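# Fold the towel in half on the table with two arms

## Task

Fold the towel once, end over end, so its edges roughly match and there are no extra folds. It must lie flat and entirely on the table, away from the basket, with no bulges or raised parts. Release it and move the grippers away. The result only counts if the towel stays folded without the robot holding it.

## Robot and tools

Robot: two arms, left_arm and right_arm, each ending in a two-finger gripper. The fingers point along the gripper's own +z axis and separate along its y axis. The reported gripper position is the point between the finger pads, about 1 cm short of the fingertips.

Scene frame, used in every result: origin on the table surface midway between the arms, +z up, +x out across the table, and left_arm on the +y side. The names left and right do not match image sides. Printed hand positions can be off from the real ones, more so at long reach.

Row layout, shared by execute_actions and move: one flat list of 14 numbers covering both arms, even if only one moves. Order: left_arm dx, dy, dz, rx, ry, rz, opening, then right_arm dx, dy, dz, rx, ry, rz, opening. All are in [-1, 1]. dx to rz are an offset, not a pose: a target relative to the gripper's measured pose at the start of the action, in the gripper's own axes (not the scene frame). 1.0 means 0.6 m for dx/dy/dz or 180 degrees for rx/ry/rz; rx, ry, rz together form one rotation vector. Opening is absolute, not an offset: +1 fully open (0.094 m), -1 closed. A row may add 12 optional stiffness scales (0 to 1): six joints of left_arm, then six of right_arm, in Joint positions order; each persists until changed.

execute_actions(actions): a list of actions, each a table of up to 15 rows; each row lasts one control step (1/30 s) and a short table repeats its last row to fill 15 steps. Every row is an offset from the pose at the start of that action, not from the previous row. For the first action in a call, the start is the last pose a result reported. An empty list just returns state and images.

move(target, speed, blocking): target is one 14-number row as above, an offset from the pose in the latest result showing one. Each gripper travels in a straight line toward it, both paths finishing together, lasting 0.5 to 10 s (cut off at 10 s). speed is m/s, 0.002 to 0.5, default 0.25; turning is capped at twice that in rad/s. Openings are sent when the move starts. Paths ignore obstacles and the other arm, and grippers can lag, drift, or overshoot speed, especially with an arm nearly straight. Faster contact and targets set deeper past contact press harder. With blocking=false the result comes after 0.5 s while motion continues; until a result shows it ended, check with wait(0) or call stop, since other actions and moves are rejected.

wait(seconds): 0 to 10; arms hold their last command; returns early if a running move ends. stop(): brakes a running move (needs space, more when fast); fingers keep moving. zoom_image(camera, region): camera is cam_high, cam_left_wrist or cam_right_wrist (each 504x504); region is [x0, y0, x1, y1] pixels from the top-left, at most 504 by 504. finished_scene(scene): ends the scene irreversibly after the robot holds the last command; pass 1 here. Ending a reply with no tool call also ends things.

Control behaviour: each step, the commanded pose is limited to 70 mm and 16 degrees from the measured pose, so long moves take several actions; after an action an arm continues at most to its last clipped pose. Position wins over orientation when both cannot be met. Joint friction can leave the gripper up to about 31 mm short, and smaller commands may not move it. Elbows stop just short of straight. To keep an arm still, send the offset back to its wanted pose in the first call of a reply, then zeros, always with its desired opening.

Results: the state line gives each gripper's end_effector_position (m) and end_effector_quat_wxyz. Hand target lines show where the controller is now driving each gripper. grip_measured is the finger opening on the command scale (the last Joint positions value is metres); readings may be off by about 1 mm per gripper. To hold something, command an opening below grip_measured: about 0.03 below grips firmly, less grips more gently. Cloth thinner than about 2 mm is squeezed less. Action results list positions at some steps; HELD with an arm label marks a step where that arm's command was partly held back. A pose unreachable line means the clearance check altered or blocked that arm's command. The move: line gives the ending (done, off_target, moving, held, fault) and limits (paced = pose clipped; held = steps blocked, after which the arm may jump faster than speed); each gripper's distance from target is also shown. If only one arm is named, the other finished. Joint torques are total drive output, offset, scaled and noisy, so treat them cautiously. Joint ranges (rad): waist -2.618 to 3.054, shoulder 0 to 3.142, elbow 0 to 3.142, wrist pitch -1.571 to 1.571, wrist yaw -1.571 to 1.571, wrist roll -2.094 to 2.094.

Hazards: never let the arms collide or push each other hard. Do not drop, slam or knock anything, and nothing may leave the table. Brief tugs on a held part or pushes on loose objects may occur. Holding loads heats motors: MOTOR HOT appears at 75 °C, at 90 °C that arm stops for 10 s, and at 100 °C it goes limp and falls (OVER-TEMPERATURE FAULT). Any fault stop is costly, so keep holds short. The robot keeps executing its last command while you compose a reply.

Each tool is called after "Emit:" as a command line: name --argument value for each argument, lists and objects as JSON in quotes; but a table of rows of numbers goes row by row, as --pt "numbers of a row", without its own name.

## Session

Emit:
execute_actions --actions '[]'

Scene clock: 0.00 s.
left_arm: end_effector_position=(+0.1346, -0.0730, +0.0595) grip_measured=+1.000 end_effector_quat_wxyz=(+0.298, +0.349, +0.880, -0.124) | right_arm: end_effector_position=(+0.2415, -0.2688, +0.0527) grip_measured=+1.000 end_effector_quat_wxyz=(+0.243, +0.102, +0.965, -0.012)
Joint positions: left_arm=[-1.512  1.665  0.941 -0.3   -0.386 -0.572  0.094] | right_arm=[ 0.784  1.084  0.546 -0.653  0.321  0.725  0.094]
Joint velocities: left_arm=[-0.002 -0.002 -0.007  0.022  0.022 -0.022  0.   ] | right_arm=[ 0.012 -0.007  0.002 -0.051 -0.037  0.022  0.   ]
Joint torques (N m, as the arm reports them, + toward a larger angle): no reading
Hand target (left_arm): +0.135, -0.073, +0.059; +0.298, +0.349, +0.880, -0.124
Hand target (right_arm): +0.242, -0.269, +0.053; +0.243, +0.102, +0.965, -0.012
Joint stiffness scale: left_arm=[1. 1. 1. 1. 1. 1.] | right_arm=[1. 1. 1. 1. 1. 1.]

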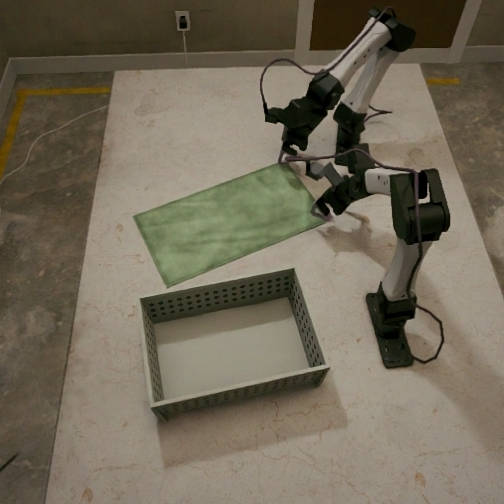

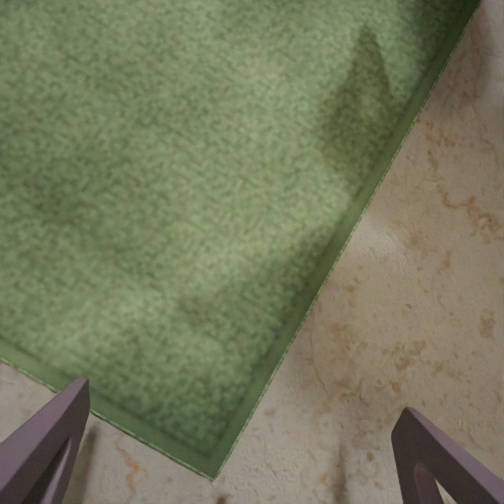

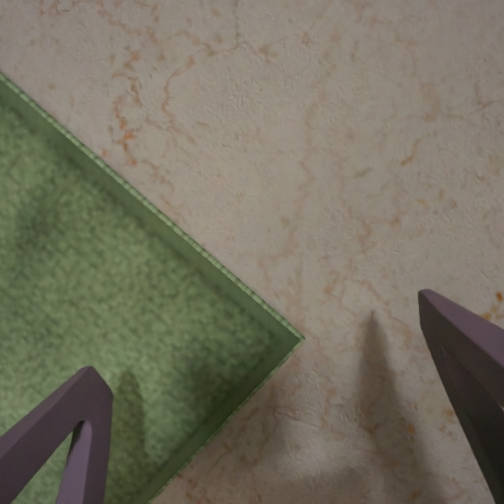

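Emit:
move --target '[0.017,0.03,0.014,0.05,0.02,0.13,-0.1, 0.031,0.005,0.012,-0.022,0,0.012,-0.1]' --speed 0.12

Scene clock: 59.63 s.
left_arm: end_effector_position=(+0.1447, -0.0646, +0.0493) grip_measured=-0.098 end_effector_quat_wxyz=(+0.267, +0.544, +0.787, -0.118) | right_arm: end_effector_position=(+0.2339, -0.2650, +0.0423) grip_measured=-0.099 end_effector_quat_wxyz=(+0.250, +0.112, +0.961, +0.019)
Joint positions: left_arm=[-1.387  1.634  0.885 -0.251 -0.161 -0.055  0.042] | right_arm=[ 0.793  1.027  0.467 -0.588  0.29   0.757  0.042]
Joint velocities: left_arm=[ 0.007 -0.022 -0.012 -0.007 -0.066 -0.037  0.   ] | right_arm=[-0.012 -0.002 -0.012  0.066 -0.007 -0.037 -0.   ]
Joint torques (N m, as the arm reports them, + toward a larger angle): left_arm=[ 0.4  -7.8   4.73  1.63  0.04  0.18] | right_arm=[ 0.56 -3.59  5.55  1.18  0.08  0.09]
Hand target (left_arm): +0.145, -0.058, +0.046; +0.263, +0.546, +0.787, -0.118
Hand target (right_arm): +0.229, -0.263, +0.038; +0.246, +0.111, +0.962, +0.026
Off the commanded pose (left_arm): 0.007 m, 1 deg.
Off the commanded pose (right_arm): 0.007 m, 1 deg.
Joint stiffness scale: left_arm=[1. 1. 1. 1. 1. 1.] | right_arm=[1. 1. 1. 1. 1. 1.]
move: done

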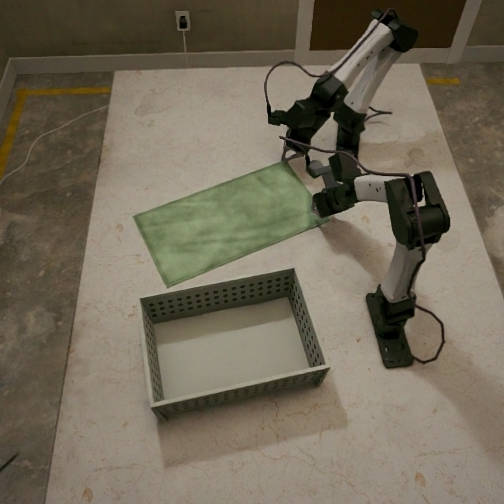

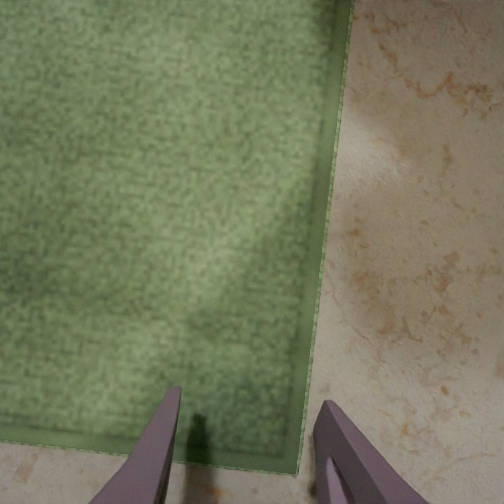

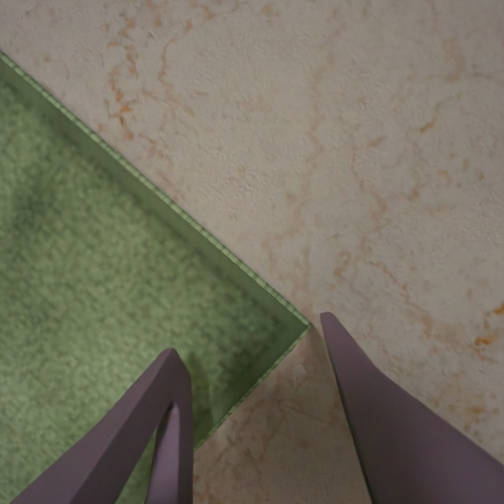

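Emit:
move --target '[0.037,-0.017,0.055,0,0.01,0,-0.1, 0.02,-0.01,0.053,0,0.01,0,-0.1]' --speed 0.035

Scene clock: 72.00 s.
left_arm: end_effector_position=(+0.1435, -0.0744, +0.0234) grip_measured=-0.098 end_effector_quat_wxyz=(+0.266, +0.541, +0.788, -0.122) | right_arm: end_effector_position=(+0.2434, -0.2664, +0.0182) grip_measured=-0.099 end_effector_quat_wxyz=(+0.249, +0.115, +0.961, +0.025)
Joint positions: left_arm=[-1.396  1.723  0.863 -0.137 -0.16  -0.069  0.042] | right_arm=[ 0.742  1.114  0.401 -0.418  0.258  0.715  0.042]
Joint velocities: left_arm=[-0.012 -0.007 -0.002  0.007  0.007  0.037  0.   ] | right_arm=[ 0.017  0.007  0.007 -0.081 -0.051  0.037  0.   ]
Joint torques (N m, as the arm reports them, + toward a larger angle): left_arm=[-0.93 -5.72  4.52  1.67 -0.17 -0.02] | right_arm=[-0.68 -1.2   5.55  1.32 -0.01 -0.11]
Hand target (left_arm): +0.139, -0.066, +0.009; +0.254, +0.545, +0.791, -0.109
Hand target (right_arm): +0.238, -0.270, +0.009; +0.235, +0.112, +0.965, +0.020
Off the commanded pose (left_arm): 0.017 m, 2 deg.
Off the commanded pose (right_arm): 0.012 m, 2 deg.
Joint stiffness scale: left_arm=[1. 1. 1. 1. 1. 1.] | right_arm=[1. 1. 1. 1. 1. 1.]
move: off_target (left_arm, right_arm)

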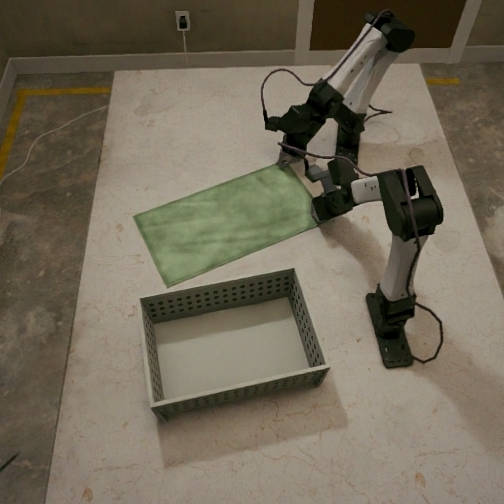

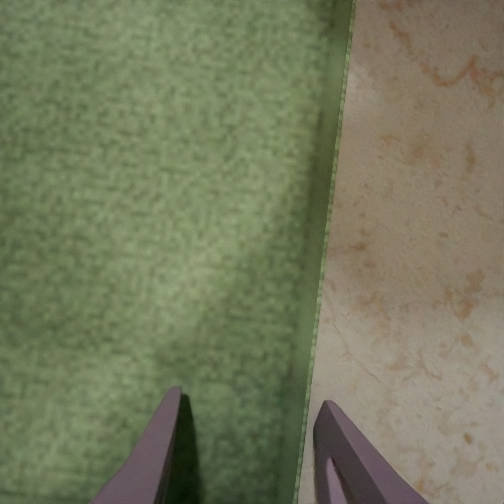

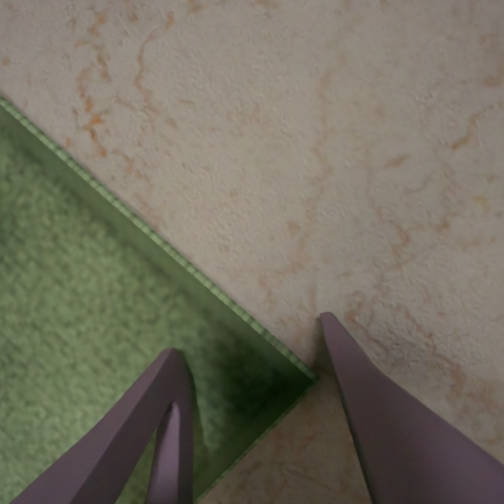

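Emit:
execute_actions --actions '[[[0.028,-0.004,0.022,-0.006,0.018,0,-0.1, 0.01,0,-0.01,0,0,0,-0.1],[0.028,-0.004,0.022,-0.006,0.018,0,-0.1, 0.015,0,-0.014,0,0,0,-0.1],[0.028,-0.004,0.022,-0.006,0.018,0,-0.1, 0.02,0,-0.017,0,0,0,-0.1],[0.028,-0.004,0.022,-0.006,0.018,0,-0.14, 0.025,0,-0.02,0,0,0,-0.1],[0.028,-0.004,0.022,-0.006,0.018,0,-0.18, 0.03,0,-0.022,0,0,0,-0.1],[0.028,-0.004,0.022,-0.006,0.018,0,-0.22, 0.03,0,-0.022,0,0,0,-0.1],[0.028,-0.004,0.022,-0.006,0.018,0,-0.26, 0.03,0,-0.022,0,0,0,-0.1],[0.028,-0.004,0.022,-0.006,0.018,0,-0.3, 0.03,0,-0.022,0,0,0,-0.1],[0.028,-0.004,0.022,-0.006,0.018,0,-0.34, 0.03,0,-0.022,0,0,0,-0.1],[0.028,-0.004,0.022,-0.006,0.018,0,-0.38, 0.03,0,-0.022,0,0,0,-0.1],[0.028,-0.004,0.022,-0.006,0.018,0,-0.42, 0.03,0,-0.022,0,0,0,-0.1],[0.028,-0.004,0.022,-0.006,0.018,0,-0.46, 0.03,0,-0.022,0,0,0,-0.1],[0.028,-0.004,0.022,-0.006,0.018,0,-0.5, 0.03,0,-0.022,0,0,0,-0.1]],[[0.02,-0.004,0.017,-0.004,0.014,0,-0.55, 0,0,0,0,0,0,-0.1],[0.02,-0.004,0.017,-0.004,0.014,0,-0.6, 0,0,0,0,0,0,-0.1],[0.02,-0.004,0.017,-0.004,0.014,0,-0.65, 0,0,0,0,0,0,-0.1],[0.02,-0.004,0.017,-0.004,0.014,0,-0.7, 0,0,0,0,0,0,-0.1],[0.02,-0.004,0.017,-0.004,0.014,0,-0.75, 0,0,0,0,0,0,-0.1],[0.02,-0.004,0.017,-0.004,0.014,0,-0.8, 0,0,0,0,0,0,-0.1],[0.02,-0.004,0.017,-0.004,0.014,0,-0.85, 0,0,0,0,0,0,-0.1],[0.02,-0.004,0.017,-0.004,0.014,0,-0.9, 0,0,0,0,0,0,-0.1],[0.02,-0.004,0.017,-0.004,0.014,0,-1, 0,0,0,0,0,0,-0.1]]]'

Scene clock: 91.20 s.
left_arm: end_effector_position=(+0.1479, -0.0802, +0.0218) grip_measured=-0.967 end_effector_quat_wxyz=(+0.283, +0.529, +0.791, -0.119) | right_arm: end_effector_position=(+0.2324, -0.2544, +0.0285) grip_measured=-0.099 end_effector_quat_wxyz=(+0.260, +0.113, +0.958, +0.040)
Joint positions: left_arm=[-1.404  1.745  0.863 -0.092 -0.196 -0.089  0.002] | right_arm=[ 0.835  1.041  0.401 -0.478  0.287  0.796  0.042]
Joint velocities: left_arm=[-0.002 -0.002 -0.017  0.022  0.007  0.022 -0.   ] | right_arm=[ 0.007  0.002  0.012  0.022 -0.022 -0.051 -0.001]
Joint torques (N m, as the arm reports them, + toward a larger angle): left_arm=[-0.83 -4.73  6.53  1.34 -0.04 -0.02] | right_arm=[-0.09 -2.48  7.3   1.31  0.17  0.01]
Hand target (left_arm): +0.142, -0.074, +0.006; +0.259, +0.536, +0.796, -0.105
Hand target (right_arm): +0.232, -0.254, +0.028; +0.260, +0.113, +0.958, +0.040
Off the commanded pose (left_arm): 0.018 m, 3 deg.
Off the commanded pose (right_arm): 0.000 m, 0 deg.
Joint stiffness scale: left_arm=[1. 1. 1. 1. 1. 1.] | right_arm=[1. 1. 1. 1. 1. 1.]
Step readings (end_effector_position; steps 1 to 15: 1st action; 16 to 30: 2nd action):
0: left_arm (+0.1436, -0.0745, +0.0235) | right_arm (+0.2437, -0.2662, +0.0183)
1: left_arm (+0.1437, -0.0742, +0.0224) | right_arm (+0.2435, -0.2657, +0.0189)
2: left_arm (+0.1440, -0.0743, +0.0207) | right_arm (+0.2424, -0.2640, +0.0201)
4: left_arm (+0.1442, -0.0759, +0.0210) | right_arm (+0.2403, -0.2586, +0.0245)
8: left_arm (+0.1429, -0.0778, +0.0209) | right_arm (+0.2361, -0.2518, +0.0298)
15: left_arm (+0.1446, -0.0779, +0.0207) | right_arm (+0.2325, -0.2543, +0.0285)
16: left_arm (+0.1451, -0.0781, +0.0208) | right_arm (+0.2324, -0.2544, +0.0285)
17: left_arm (+0.1459, -0.0784, +0.0206) | right_arm (+0.2324, -0.2544, +0.0285)
19: left_arm (+0.1472, -0.0788, +0.0208) | right_arm (+0.2324, -0.2544, +0.0285)
23: left_arm (+0.1485, -0.0796, +0.0215) | right_arm (+0.2324, -0.2544, +0.0285)
30: end_effector_position above

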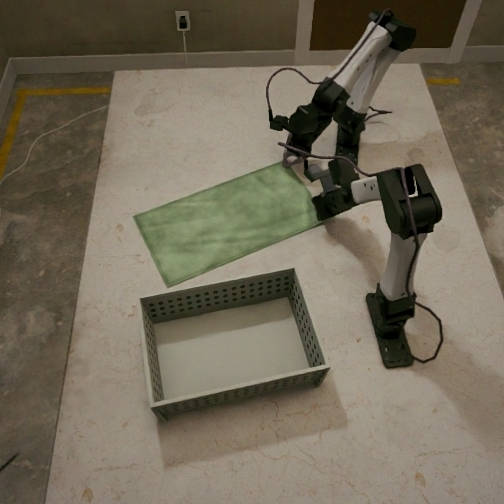

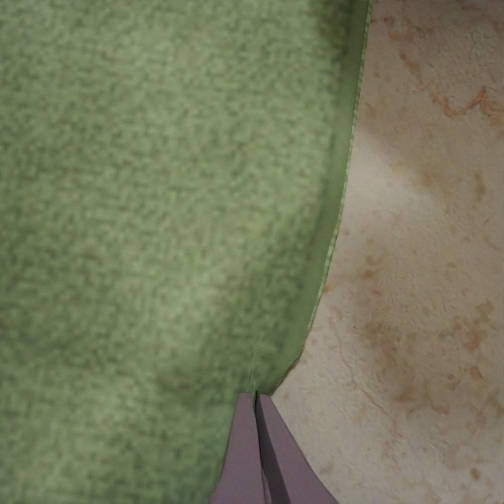

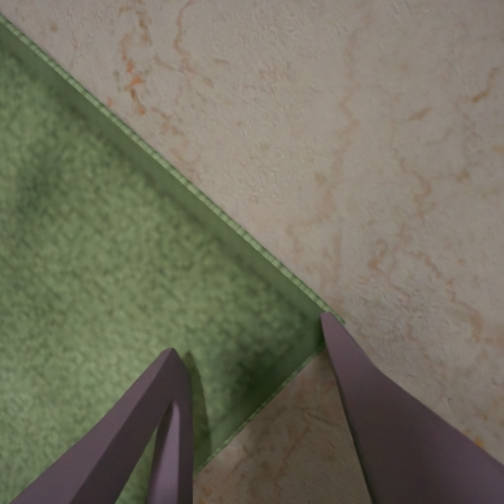

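Emit:
move --target '[0,0,0,0,0,0,-1, 0.019,-0.029,0.023,0,0.012,0,0.1]' --speed 0.03

Scene clock: 97.87 s.
left_arm: end_effector_position=(+0.1481, -0.0811, +0.0224) grip_measured=-0.967 end_effector_quat_wxyz=(+0.284, +0.528, +0.791, -0.121) | right_arm: end_effector_position=(+0.2326, -0.2671, +0.0162) grip_measured=+0.099 end_effector_quat_wxyz=(+0.251, +0.116, +0.960, +0.039)
Joint positions: left_arm=[-1.404  1.745  0.863 -0.087 -0.196 -0.089  0.002] | right_arm=[ 0.755  1.041  0.353 -0.426  0.245  0.731  0.052]
Joint velocities: left_arm=[-0.007 -0.012 -0.007 -0.11   0.037  0.007 -0.001] | right_arm=[-0.007  0.027 -0.007 -0.051 -0.081  0.037  0.   ]
Joint torques (N m, as the arm reports them, + toward a larger angle): left_arm=[-0.18 -7.27  6.23  1.6  -0.1   0.07] | right_arm=[-0.93 -3.25  5.45  1.32 -0.1  -0.01]
Hand target (left_arm): +0.148, -0.080, +0.022; +0.283, +0.529, +0.791, -0.119
Hand target (right_arm): +0.227, -0.269, +0.009; +0.242, +0.112, +0.963, +0.042
Off the commanded pose (left_arm): 0.001 m, 0 deg.
Off the commanded pose (right_arm): 0.010 m, 1 deg.
Joint stiffness scale: left_arm=[1. 1. 1. 1. 1. 1.] | right_arm=[1. 1. 1. 1. 1. 1.]
move: done

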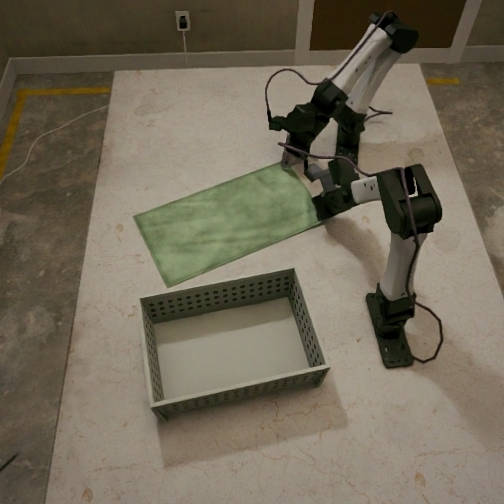

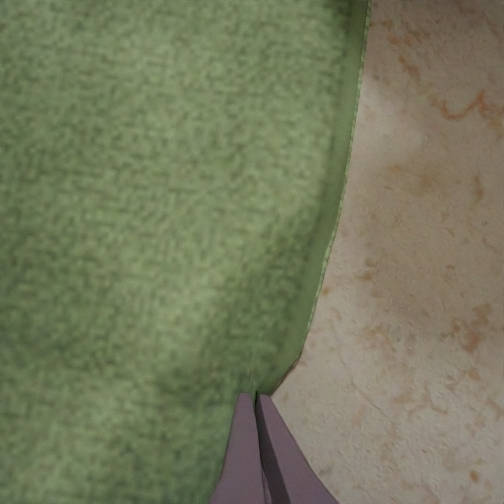

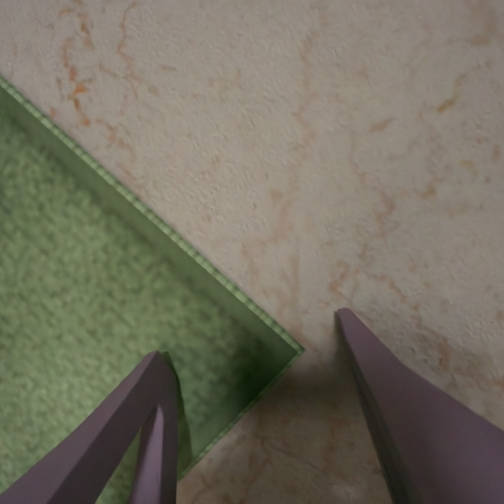

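Emit:
execute_actions --actions '[[[0,0,0,0,0,0,-1, 0.025,-0.003,0.016,0,0.014,0,0.06],[0,0,0,0,0,0,-1, 0.025,-0.003,0.016,0,0.014,0,0.02],[0,0,0,0,0,0,-1, 0.025,-0.003,0.016,0,0.014,0,-0.02],[0,0,0,0,0,0,-1, 0.025,-0.003,0.016,0,0.014,0,-0.06],[0,0,0,0,0,0,-1, 0.025,-0.003,0.016,0,0.014,0,-0.1],[0,0,0,0,0,0,-1, 0.025,-0.003,0.016,0,0.014,0,-0.14],[0,0,0,0,0,0,-1, 0.025,-0.003,0.016,0,0.014,0,-0.18],[0,0,0,0,0,0,-1, 0.025,-0.003,0.016,0,0.014,0,-0.22],[0,0,0,0,0,0,-1, 0.025,-0.003,0.016,0,0.014,0,-0.26],[0,0,0,0,0,0,-1, 0.025,-0.003,0.016,0,0.014,0,-0.3],[0,0,0,0,0,0,-1, 0.025,-0.003,0.016,0,0.014,0,-0.35],[0,0,0,0,0,0,-1, 0.025,-0.003,0.016,0,0.014,0,-0.4],[0,0,0,0,0,0,-1, 0.025,-0.003,0.016,0,0.014,0,-0.45],[0,0,0,0,0,0,-1, 0.025,-0.003,0.016,0,0.014,0,-0.5]],[[0,0,0,0,0,0,-1, 0.022,-0.003,0.014,0,0.014,0,-0.55],[0,0,0,0,0,0,-1, 0.022,-0.003,0.014,0,0.014,0,-0.6],[0,0,0,0,0,0,-1, 0.022,-0.003,0.014,0,0.014,0,-0.65],[0,0,0,0,0,0,-1, 0.022,-0.003,0.014,0,0.014,0,-0.7],[0,0,0,0,0,0,-1, 0.022,-0.003,0.014,0,0.014,0,-0.75],[0,0,0,0,0,0,-1, 0.022,-0.003,0.014,0,0.014,0,-0.8],[0,0,0,0,0,0,-1, 0.022,-0.003,0.014,0,0.014,0,-0.85],[0,0,0,0,0,0,-1, 0.022,-0.003,0.014,0,0.014,0,-0.9],[0,0,0,0,0,0,-1, 0.022,-0.003,0.014,0,0.014,0,-1]]]'

Scene clock: 115.67 s.
left_arm: end_effector_position=(+0.1484, -0.0823, +0.0232) grip_measured=-0.967 end_effector_quat_wxyz=(+0.287, +0.528, +0.790, -0.123) | right_arm: end_effector_position=(+0.2397, -0.2572, +0.0159) grip_measured=-0.961 end_effector_quat_wxyz=(+0.256, +0.117, +0.958, +0.061)
Joint positions: left_arm=[-1.404  1.745  0.863 -0.081 -0.196 -0.089  0.002] | right_arm=[ 0.754  1.071  0.353 -0.362  0.216  0.737  0.002]
Joint velocities: left_arm=[-0.022 -0.012 -0.022 -0.007  0.022  0.037 -0.001] | right_arm=[-0.012  0.012 -0.002  0.051  0.051  0.007 -0.   ]
Joint torques (N m, as the arm reports them, + toward a larger angle): left_arm=[-0.24 -7.34  6.15  1.61 -0.11  0.08] | right_arm=[ 0.09 -0.71  5.26  1.19  0.1   0.07]
Hand target (left_arm): +0.148, -0.081, +0.023; +0.285, +0.528, +0.791, -0.121
Hand target (right_arm): +0.228, -0.263, +0.002; +0.231, +0.117, +0.965, +0.047
Off the commanded pose (left_arm): 0.001 m, 0 deg.
Off the commanded pose (right_arm): 0.019 m, 3 deg.
Joint stiffness scale: left_arm=[1. 1. 1. 1. 1. 1.] | right_arm=[1. 1. 1. 1. 1. 1.]
Step readings (end_effector_position; steps 1 to 15: 1st action; 16 to 30: 2nd action):
0: left_arm (+0.1481, -0.0811, +0.0224) | right_arm (+0.2328, -0.2669, +0.0162)
1: left_arm (+0.1482, -0.0812, +0.0224) | right_arm (+0.2330, -0.2668, +0.0161)
2: left_arm (+0.1482, -0.0812, +0.0225) | right_arm (+0.2335, -0.2665, +0.0158)
4: left_arm (+0.1482, -0.0813, +0.0225) | right_arm (+0.2344, -0.2659, +0.0158)
8: left_arm (+0.1482, -0.0813, +0.0225) | right_arm (+0.2354, -0.2653, +0.0156)
15: left_arm (+0.1482, -0.0813, +0.0225) | right_arm (+0.2354, -0.2642, +0.0151)
16: left_arm (+0.1482, -0.0813, +0.0225) | right_arm (+0.2355, -0.2638, +0.0149)
17: left_arm (+0.1482, -0.0814, +0.0226) | right_arm (+0.2359, -0.2632, +0.0146)
19: left_arm (+0.1483, -0.0815, +0.0227) | right_arm (+0.2371, -0.2615, +0.0147)
23: left_arm (+0.1484, -0.0820, +0.0230) | right_arm (+0.2388, -0.2584, +0.0153)
30: end_effector_position above

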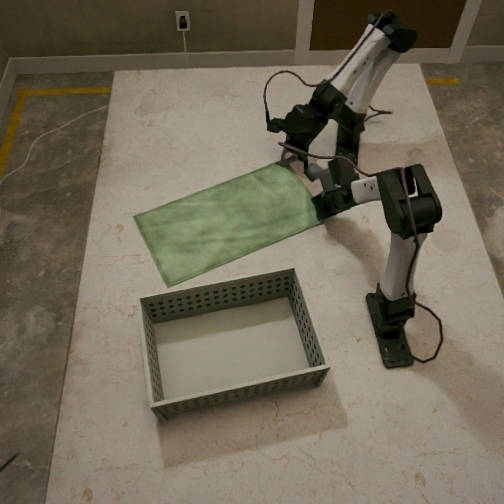

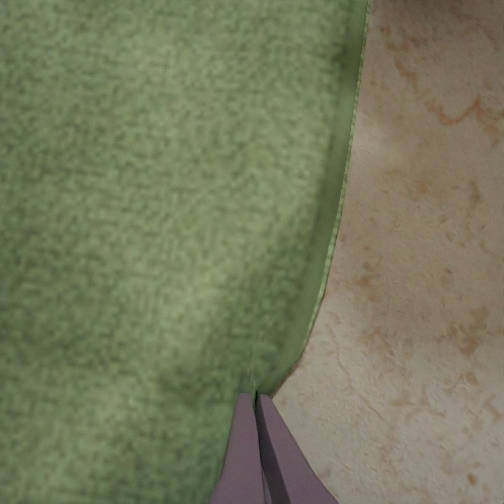

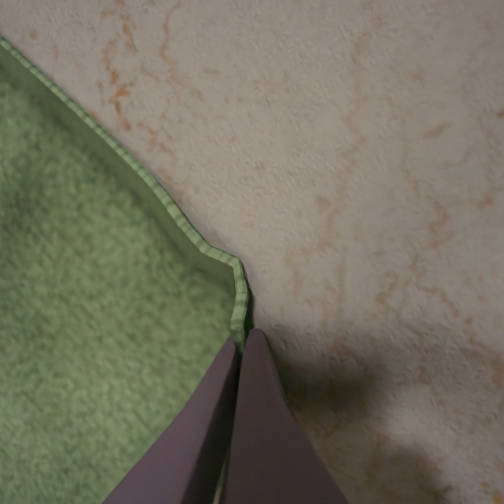

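Emit:
move --target '[-0.315,0.102,-0.40,0,-0.02,0,-1, -0.288,0.101,-0.42,0,-0.05,0,-1]' --speed 0.09

Scene clock: 129.73 s.
left_arm: end_effector_position=(+0.1797, -0.0827, +0.3343) grip_measured=-0.967 end_effector_quat_wxyz=(+0.318, +0.521, +0.779, -0.140) | right_arm: end_effector_position=(+0.2704, -0.2503, +0.3276) grip_measured=-0.961 end_effector_quat_wxyz=(+0.336, +0.123, +0.931, +0.063)
Joint positions: left_arm=[-1.313  1.708  2.087 -1.253 -0.151 -0.004  0.002] | right_arm=[ 0.788  1.203  1.646 -1.386  0.33   0.737  0.002]
Joint velocities: left_arm=[-0.007  0.007 -0.007 -0.022  0.066 -0.022 -0.001] | right_arm=[ 0.002 -0.012  0.012 -0.037 -0.022 -0.051 -0.001]
Joint torques (N m, as the arm reports them, + toward a larger angle): left_arm=[ 0.37 -5.91  7.95  1.65  0.04  0.16] | right_arm=[ 0.54 -1.65  7.27  1.41  0.27  0.07]
Hand target (left_arm): +0.183, -0.083, +0.333; +0.313, +0.523, +0.781, -0.138
Hand target (right_arm): +0.270, -0.251, +0.326; +0.331, +0.120, +0.935, +0.053
Off the commanded pose (left_arm): 0.001 m, 1 deg.
Off the commanded pose (right_arm): 0.007 m, 2 deg.
Joint stiffness scale: left_arm=[1. 1. 1. 1. 1. 1.] | right_arm=[1. 1. 1. 1. 1. 1.]
move: done

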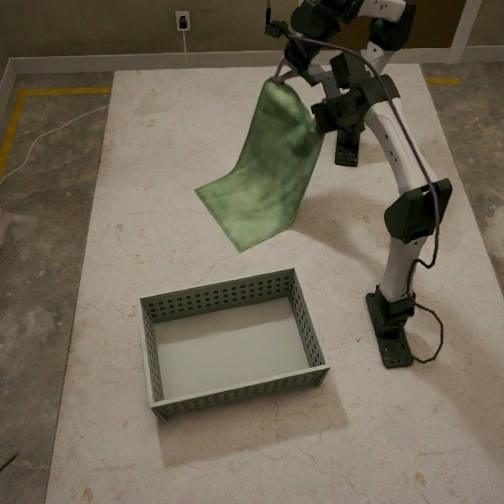

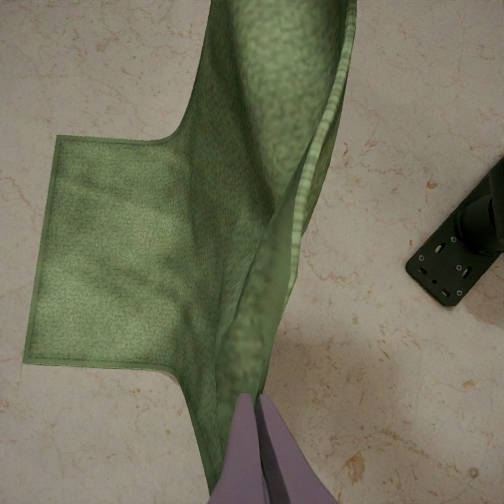

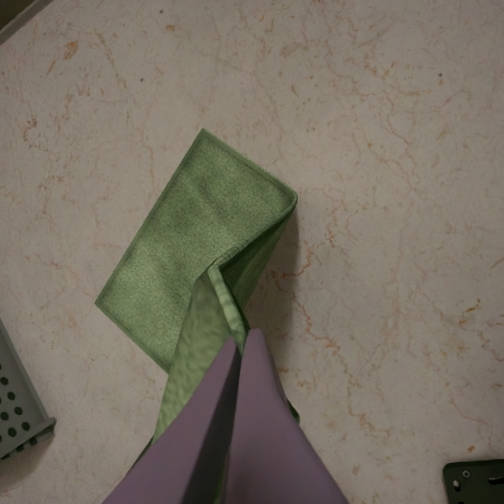

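Emit:
move --target '[0.125,-0.089,0.144,0,0,0,-1, 0.151,-0.088,0.113,0,0,0,-1]' --speed 0.09

Scene clock: 140.33 s.
left_arm: end_effector_position=(+0.1445, -0.1021, +0.2165) grip_measured=-0.967 end_effector_quat_wxyz=(+0.316, +0.522, +0.780, -0.142) | right_arm: end_effector_position=(+0.2372, -0.2750, +0.2142) grip_measured=-0.961 end_effector_quat_wxyz=(+0.336, +0.124, +0.932, +0.063)
Joint positions: left_arm=[-1.435  1.576  1.445 -0.762 -0.222 -0.1    0.002] | right_arm=[ 0.768  0.848  0.991 -1.082  0.318  0.721  0.002]
Joint velocities: left_arm=[ 0.002 -0.007 -0.007  0.007  0.095 -0.022 -0.001] | right_arm=[ 0.002  0.007 -0.017 -0.022 -0.11  -0.066  0.   ]
Joint torques (N m, as the arm reports them, + toward a larger angle): left_arm=[-0.92 -8.33  5.62  1.78 -0.2  -0.02] | right_arm=[-1.   -2.28  5.85  1.71  0.12  0.  ]
Hand target (left_arm): +0.141, -0.098, +0.215; +0.317, +0.521, +0.780, -0.141
Hand target (right_arm): +0.237, -0.277, +0.211; +0.337, +0.124, +0.931, +0.063
Off the commanded pose (left_arm): 0.005 m, 0 deg.
Off the commanded pose (right_arm): 0.005 m, 0 deg.
Joint stiffness scale: left_arm=[1. 1. 1. 1. 1. 1.] | right_arm=[1. 1. 1. 1. 1. 1.]
move: done

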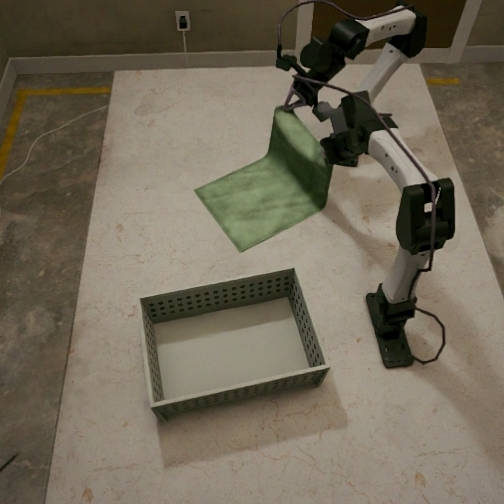

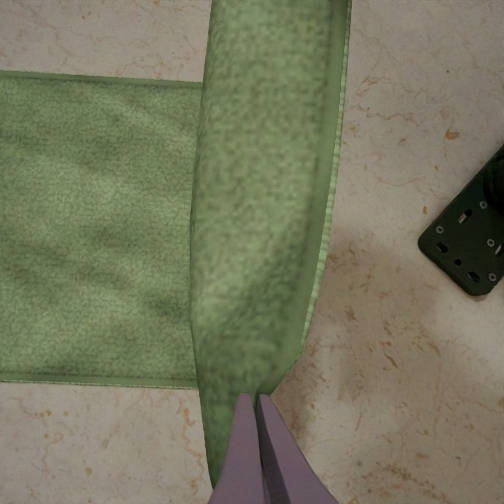

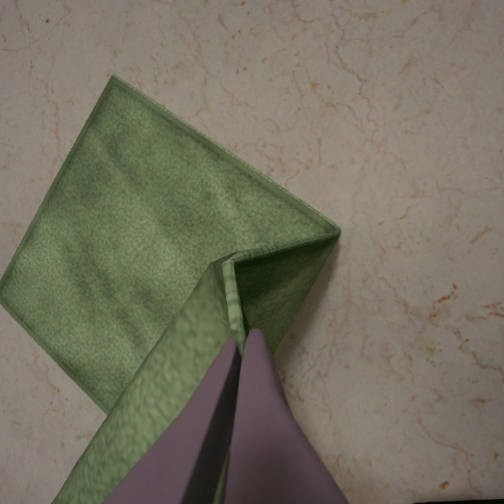

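Emit:
move --target '[0.178,0.27,0.218,0,0,0,-1, -0.017,0.118,0.37,0,0,0,-1]' --speed 0.09

Scene clock: 152.87 s.
left_arm: end_effector_position=(+0.3105, -0.0320, +0.0794) grip_measured=-0.967 end_effector_quat_wxyz=(+0.332, +0.520, +0.775, -0.138) | right_arm: end_effector_position=(+0.3957, -0.2056, +0.0629) grip_measured=-0.961 end_effector_quat_wxyz=(+0.336, +0.124, +0.932, +0.061)
Joint positions: left_arm=[-0.886  1.709  1.005 -0.139  0.116  0.327  0.002] | right_arm=[ 0.683  1.612  0.86  -0.169  0.272  0.651  0.002]
Joint velocities: left_arm=[-0.007 -0.007 -0.007 -0.007  0.051 -0.051 -0.   ] | right_arm=[-0.012 -0.017 -0.007  0.022  0.081  0.007 -0.001]
Joint torques (N m, as the arm reports them, + toward a larger angle): left_arm=[ 0.29 -6.58  5.26  1.94  0.18  0.17] | right_arm=[-0.97 -7.67  8.2   1.75  0.05 -0.09]
Hand target (left_arm): +0.308, -0.026, +0.065; +0.318, +0.524, +0.778, -0.136
Hand target (right_arm): +0.401, -0.205, +0.062; +0.336, +0.124, +0.932, +0.063
Off the commanded pose (left_arm): 0.014 m, 2 deg.
Off the commanded pose (right_arm): 0.006 m, 0 deg.
Joint stiffness scale: left_arm=[1. 1. 1. 1. 1. 1.] | right_arm=[1. 1. 1. 1. 1. 1.]
move: off_target (left_arm)

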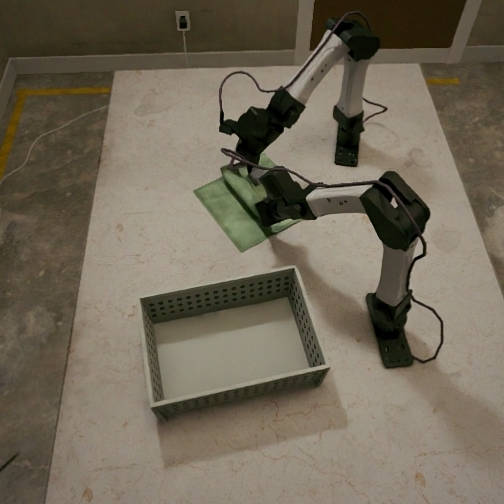

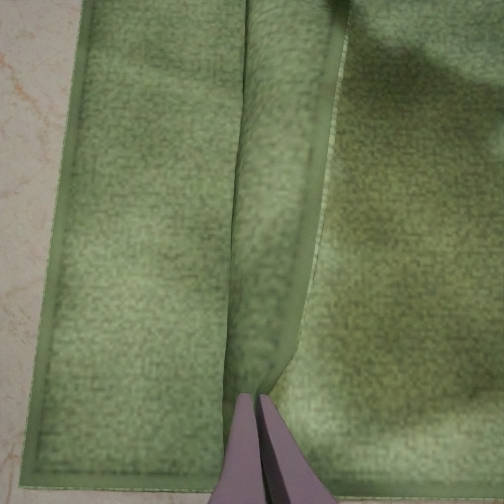

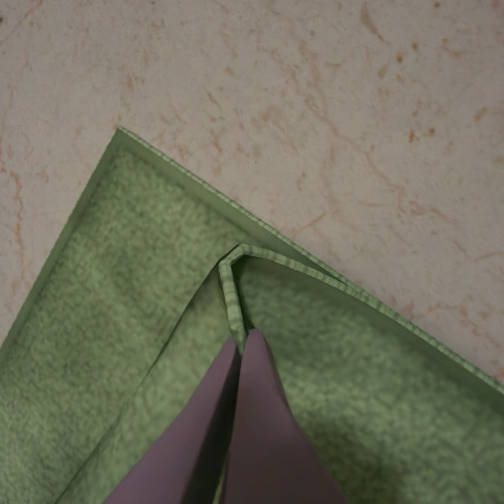

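Emit:
move --target '[0.06,0.083,0.062,0,0,0,-1, -0.029,0.043,0.099,0,0,0,-1]' --speed 0.06

Scene clock: 162.43 s.
left_arm: end_effector_position=(+0.3591, -0.0080, +0.0414) grip_measured=-0.967 end_effector_quat_wxyz=(+0.338, +0.518, +0.774, -0.135) | right_arm: end_effector_position=(+0.4464, -0.1834, +0.0351) grip_measured=-0.961 end_effector_quat_wxyz=(+0.336, +0.125, +0.932, +0.060)
Joint positions: left_arm=[-0.741  1.852  1.005 -0.001  0.205  0.436  0.002] | right_arm=[ 0.674  1.865  1.034 -0.088  0.268  0.643  0.002]
Joint velocities: left_arm=[-0.007 -0.002 -0.012  0.007 -0.037 -0.022 -0.   ] | right_arm=[ 0.002 -0.002 -0.002 -0.095 -0.022  0.051  0.001]
Joint torques (N m, as the arm reports them, + toward a larger angle): left_arm=[ 0.34 -7.15  6.19  1.89  0.2   0.16] | right_arm=[ -0.97 -10.1    8.12   1.75   0.02  -0.03]
Hand target (left_arm): +0.360, -0.005, +0.034; +0.332, +0.520, +0.775, -0.136
Hand target (right_arm): +0.451, -0.184, +0.032; +0.336, +0.124, +0.932, +0.061
Off the commanded pose (left_arm): 0.007 m, 1 deg.
Off the commanded pose (right_arm): 0.006 m, 0 deg.
Joint stiffness scale: left_arm=[1. 1. 1. 1. 1. 1.] | right_arm=[1. 1. 1. 1. 1. 1.]
move: done

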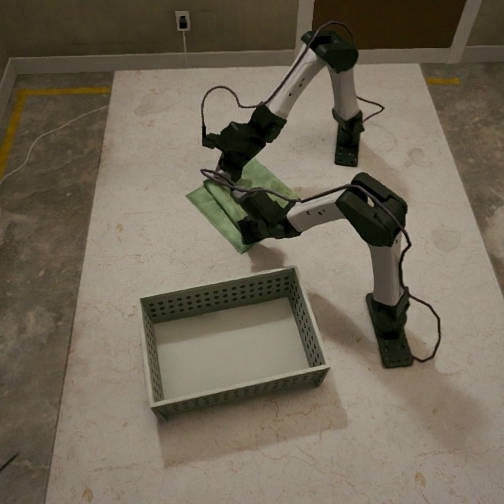

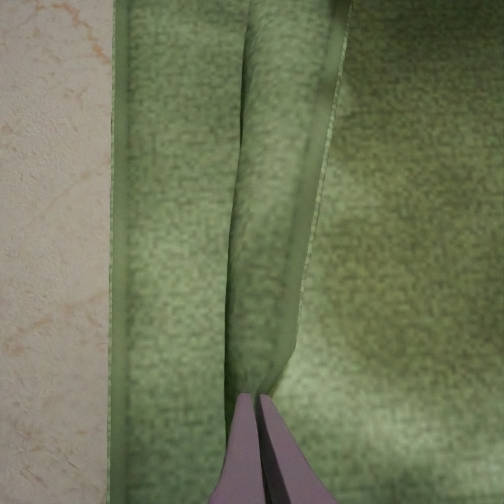

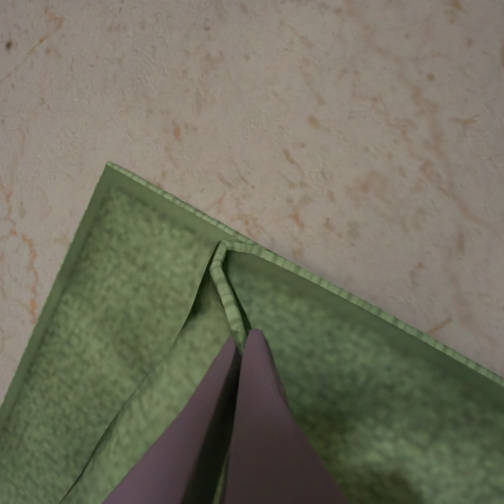

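Emit:
move --target '[0.005,0.029,0,0,0,0,-1, -0.045,0.043,0.018,0,0,0,-1]' --speed 0.04

Scene clock: 173.67 s.
left_arm: end_effector_position=(+0.3670, +0.0009, +0.0424) grip_measured=-0.967 end_effector_quat_wxyz=(+0.342, +0.518, +0.772, -0.136) | right_arm: end_effector_position=(+0.4808, -0.1656, +0.0569) grip_measured=-0.961 end_effector_quat_wxyz=(+0.349, +0.126, +0.926, +0.070)
Joint positions: left_arm=[-0.706  1.852  1.005  0.     0.231  0.465  0.002] | right_arm=[ 0.674  1.939  1.215 -0.161  0.266  0.643  0.002]
Joint velocities: left_arm=[-0.012 -0.002  0.007  0.007 -0.022  0.066  0.001] | right_arm=[ 0.002  0.007 -0.007  0.007  0.037 -0.007  0.   ]
Joint torques (N m, as the arm reports them, + toward a larger angle): left_arm=[ 0.55 -7.06  8.43  1.66  0.18  0.17] | right_arm=[  0.18 -11.57   8.4    1.42   0.15  -0.05]
Hand target (left_arm): +0.374, +0.002, +0.042; +0.339, +0.518, +0.774, -0.135
Hand target (right_arm): +0.478, -0.165, +0.048; +0.337, +0.125, +0.931, +0.060
Off the commanded pose (left_arm): 0.007 m, 0 deg.
Off the commanded pose (right_arm): 0.009 m, 2 deg.
Joint stiffness scale: left_arm=[1. 1. 1. 1. 1. 1.] | right_arm=[1. 1. 1. 1. 1. 1.]
move: done

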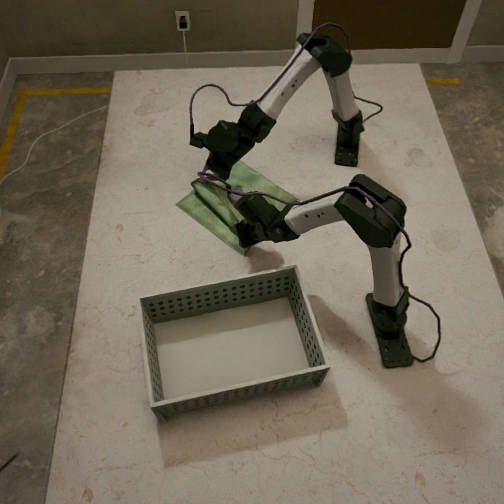

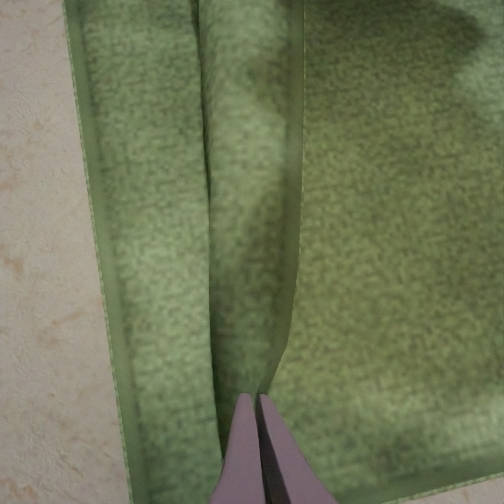

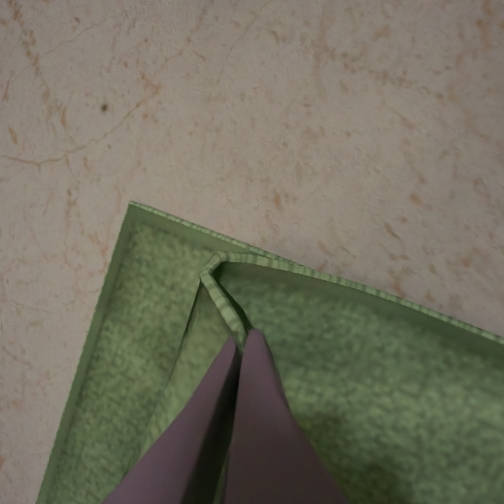

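Emit:
move --target '[0,0,0,0,0,0,0.6, 0,0,0,0,0,0,0.6]' --speed 0.05

Scene clock: 178.37 s.
left_arm: end_effector_position=(+0.3670, +0.0008, +0.0425) grip_measured=+0.598 end_effector_quat_wxyz=(+0.342, +0.519, +0.772, -0.137) | right_arm: end_effector_position=(+0.4801, -0.1659, +0.0563) grip_measured=+0.599 end_effector_quat_wxyz=(+0.348, +0.126, +0.927, +0.069)
Joint positions: left_arm=[-0.706  1.852  1.005  0.001  0.232  0.466  0.075] | right_arm=[ 0.674  1.939  1.215 -0.165  0.266  0.643  0.075]
Joint velocities: left_arm=[-0.012 -0.002  0.017 -0.007 -0.037 -0.037 -0.   ] | right_arm=[-0.007 -0.002  0.012 -0.007  0.066  0.007  0.   ]
Joint torques (N m, as the arm reports them, + toward a larger angle): left_arm=[-0.24 -8.41  6.41  1.83  0.13  0.06] | right_arm=[ -0.01 -13.66   7.44   1.77   0.1   -0.03]
Hand target (left_arm): +0.367, +0.001, +0.042; +0.341, +0.518, +0.772, -0.136
Hand target (right_arm): +0.481, -0.166, +0.057; +0.349, +0.126, +0.926, +0.070
Off the commanded pose (left_arm): 0.000 m, 0 deg.
Off the commanded pose (right_arm): 0.001 m, 0 deg.
Joint stiffness scale: left_arm=[1. 1. 1. 1. 1. 1.] | right_arm=[1. 1. 1. 1. 1. 1.]
move: done

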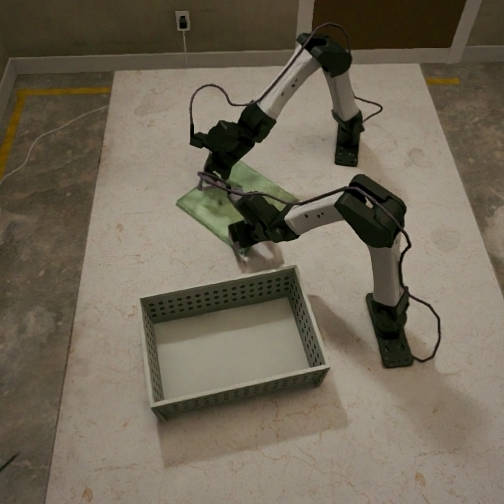

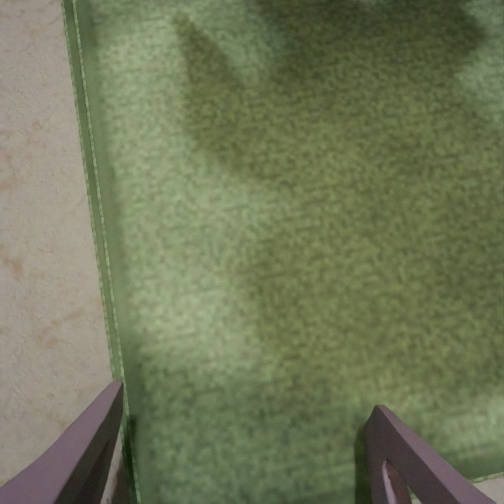

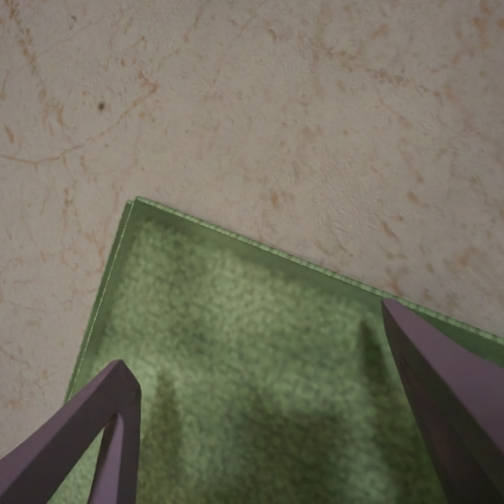

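Emit:
move --target '[-0.076,-0.208,-0.43,0,0,0,0.6, -0.09,-0.305,-0.39,0,0,0,0.6]' --speed 0.15

Emit:
zoom_image --camera "cam_high" --region '[140, 120, 340, 300]'

Scene clock: 188.17 s.
left_arm: end_effector_position=(+0.1715, +0.0583, +0.2408) grip_measured=+0.598 end_effector_quat_wxyz=(+0.337, +0.519, +0.773, -0.141) | right_arm: end_effector_position=(+0.3371, -0.3635, +0.2329) grip_measured=+0.599 end_effector_quat_wxyz=(+0.359, +0.126, +0.922, +0.065)
Joint positions: left_arm=[-1.107  1.029  1.118 -0.913 -0.03   0.164  0.075] | right_arm=[ 0.094  1.117  1.128 -0.84  -0.105  0.201  0.075]
Joint velocities: left_arm=[ 0.012 -0.007 -0.027  0.037 -0.007 -0.007 -0.   ] | right_arm=[-0.012 -0.002  0.022 -0.037 -0.066  0.037  0.001]
Joint torques (N m, as the arm reports them, + toward a larger angle): left_arm=[-0.98 -2.84  8.49  1.71 -0.11 -0.01] | right_arm=[-0.88 -4.48  8.72  1.56 -0.17 -0.05]
Hand target (left_arm): +0.169, +0.060, +0.248; +0.341, +0.517, +0.772, -0.141
Hand target (right_arm): +0.332, -0.364, +0.233; +0.351, +0.125, +0.926, +0.067
Off the commanded pose (left_arm): 0.007 m, 1 deg.
Off the commanded pose (right_arm): 0.010 m, 2 deg.
Joint stiffness scale: left_arm=[1. 1. 1. 1. 1. 1.] | right_arm=[1. 1. 1. 1. 1. 1.]
move: done

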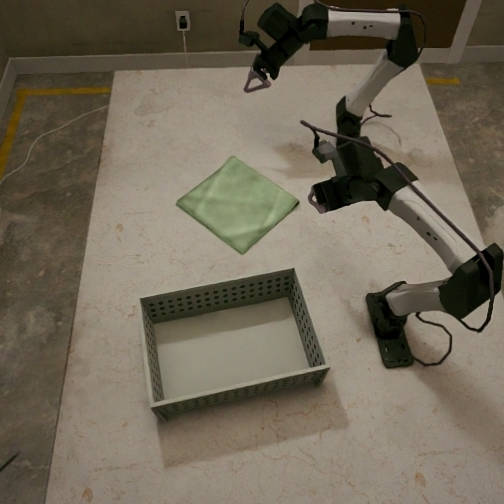

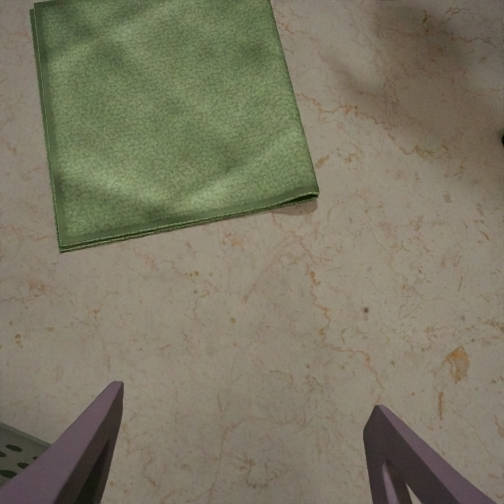

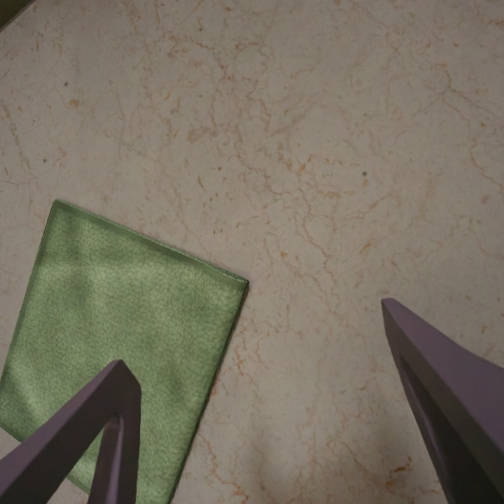

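Region (140, 120, 340, 300) of cam_high's 504x504 image, scaled by 2.520, with more detail than that image has; it fills the top 454 rows of this view, and the rest is white.

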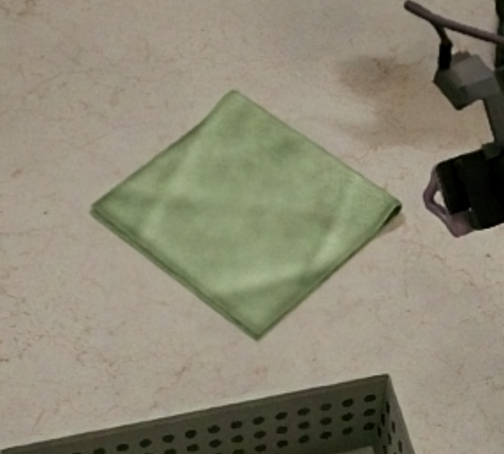

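Emit:
finished_scene --scene 2

The scene is finished: the task was done.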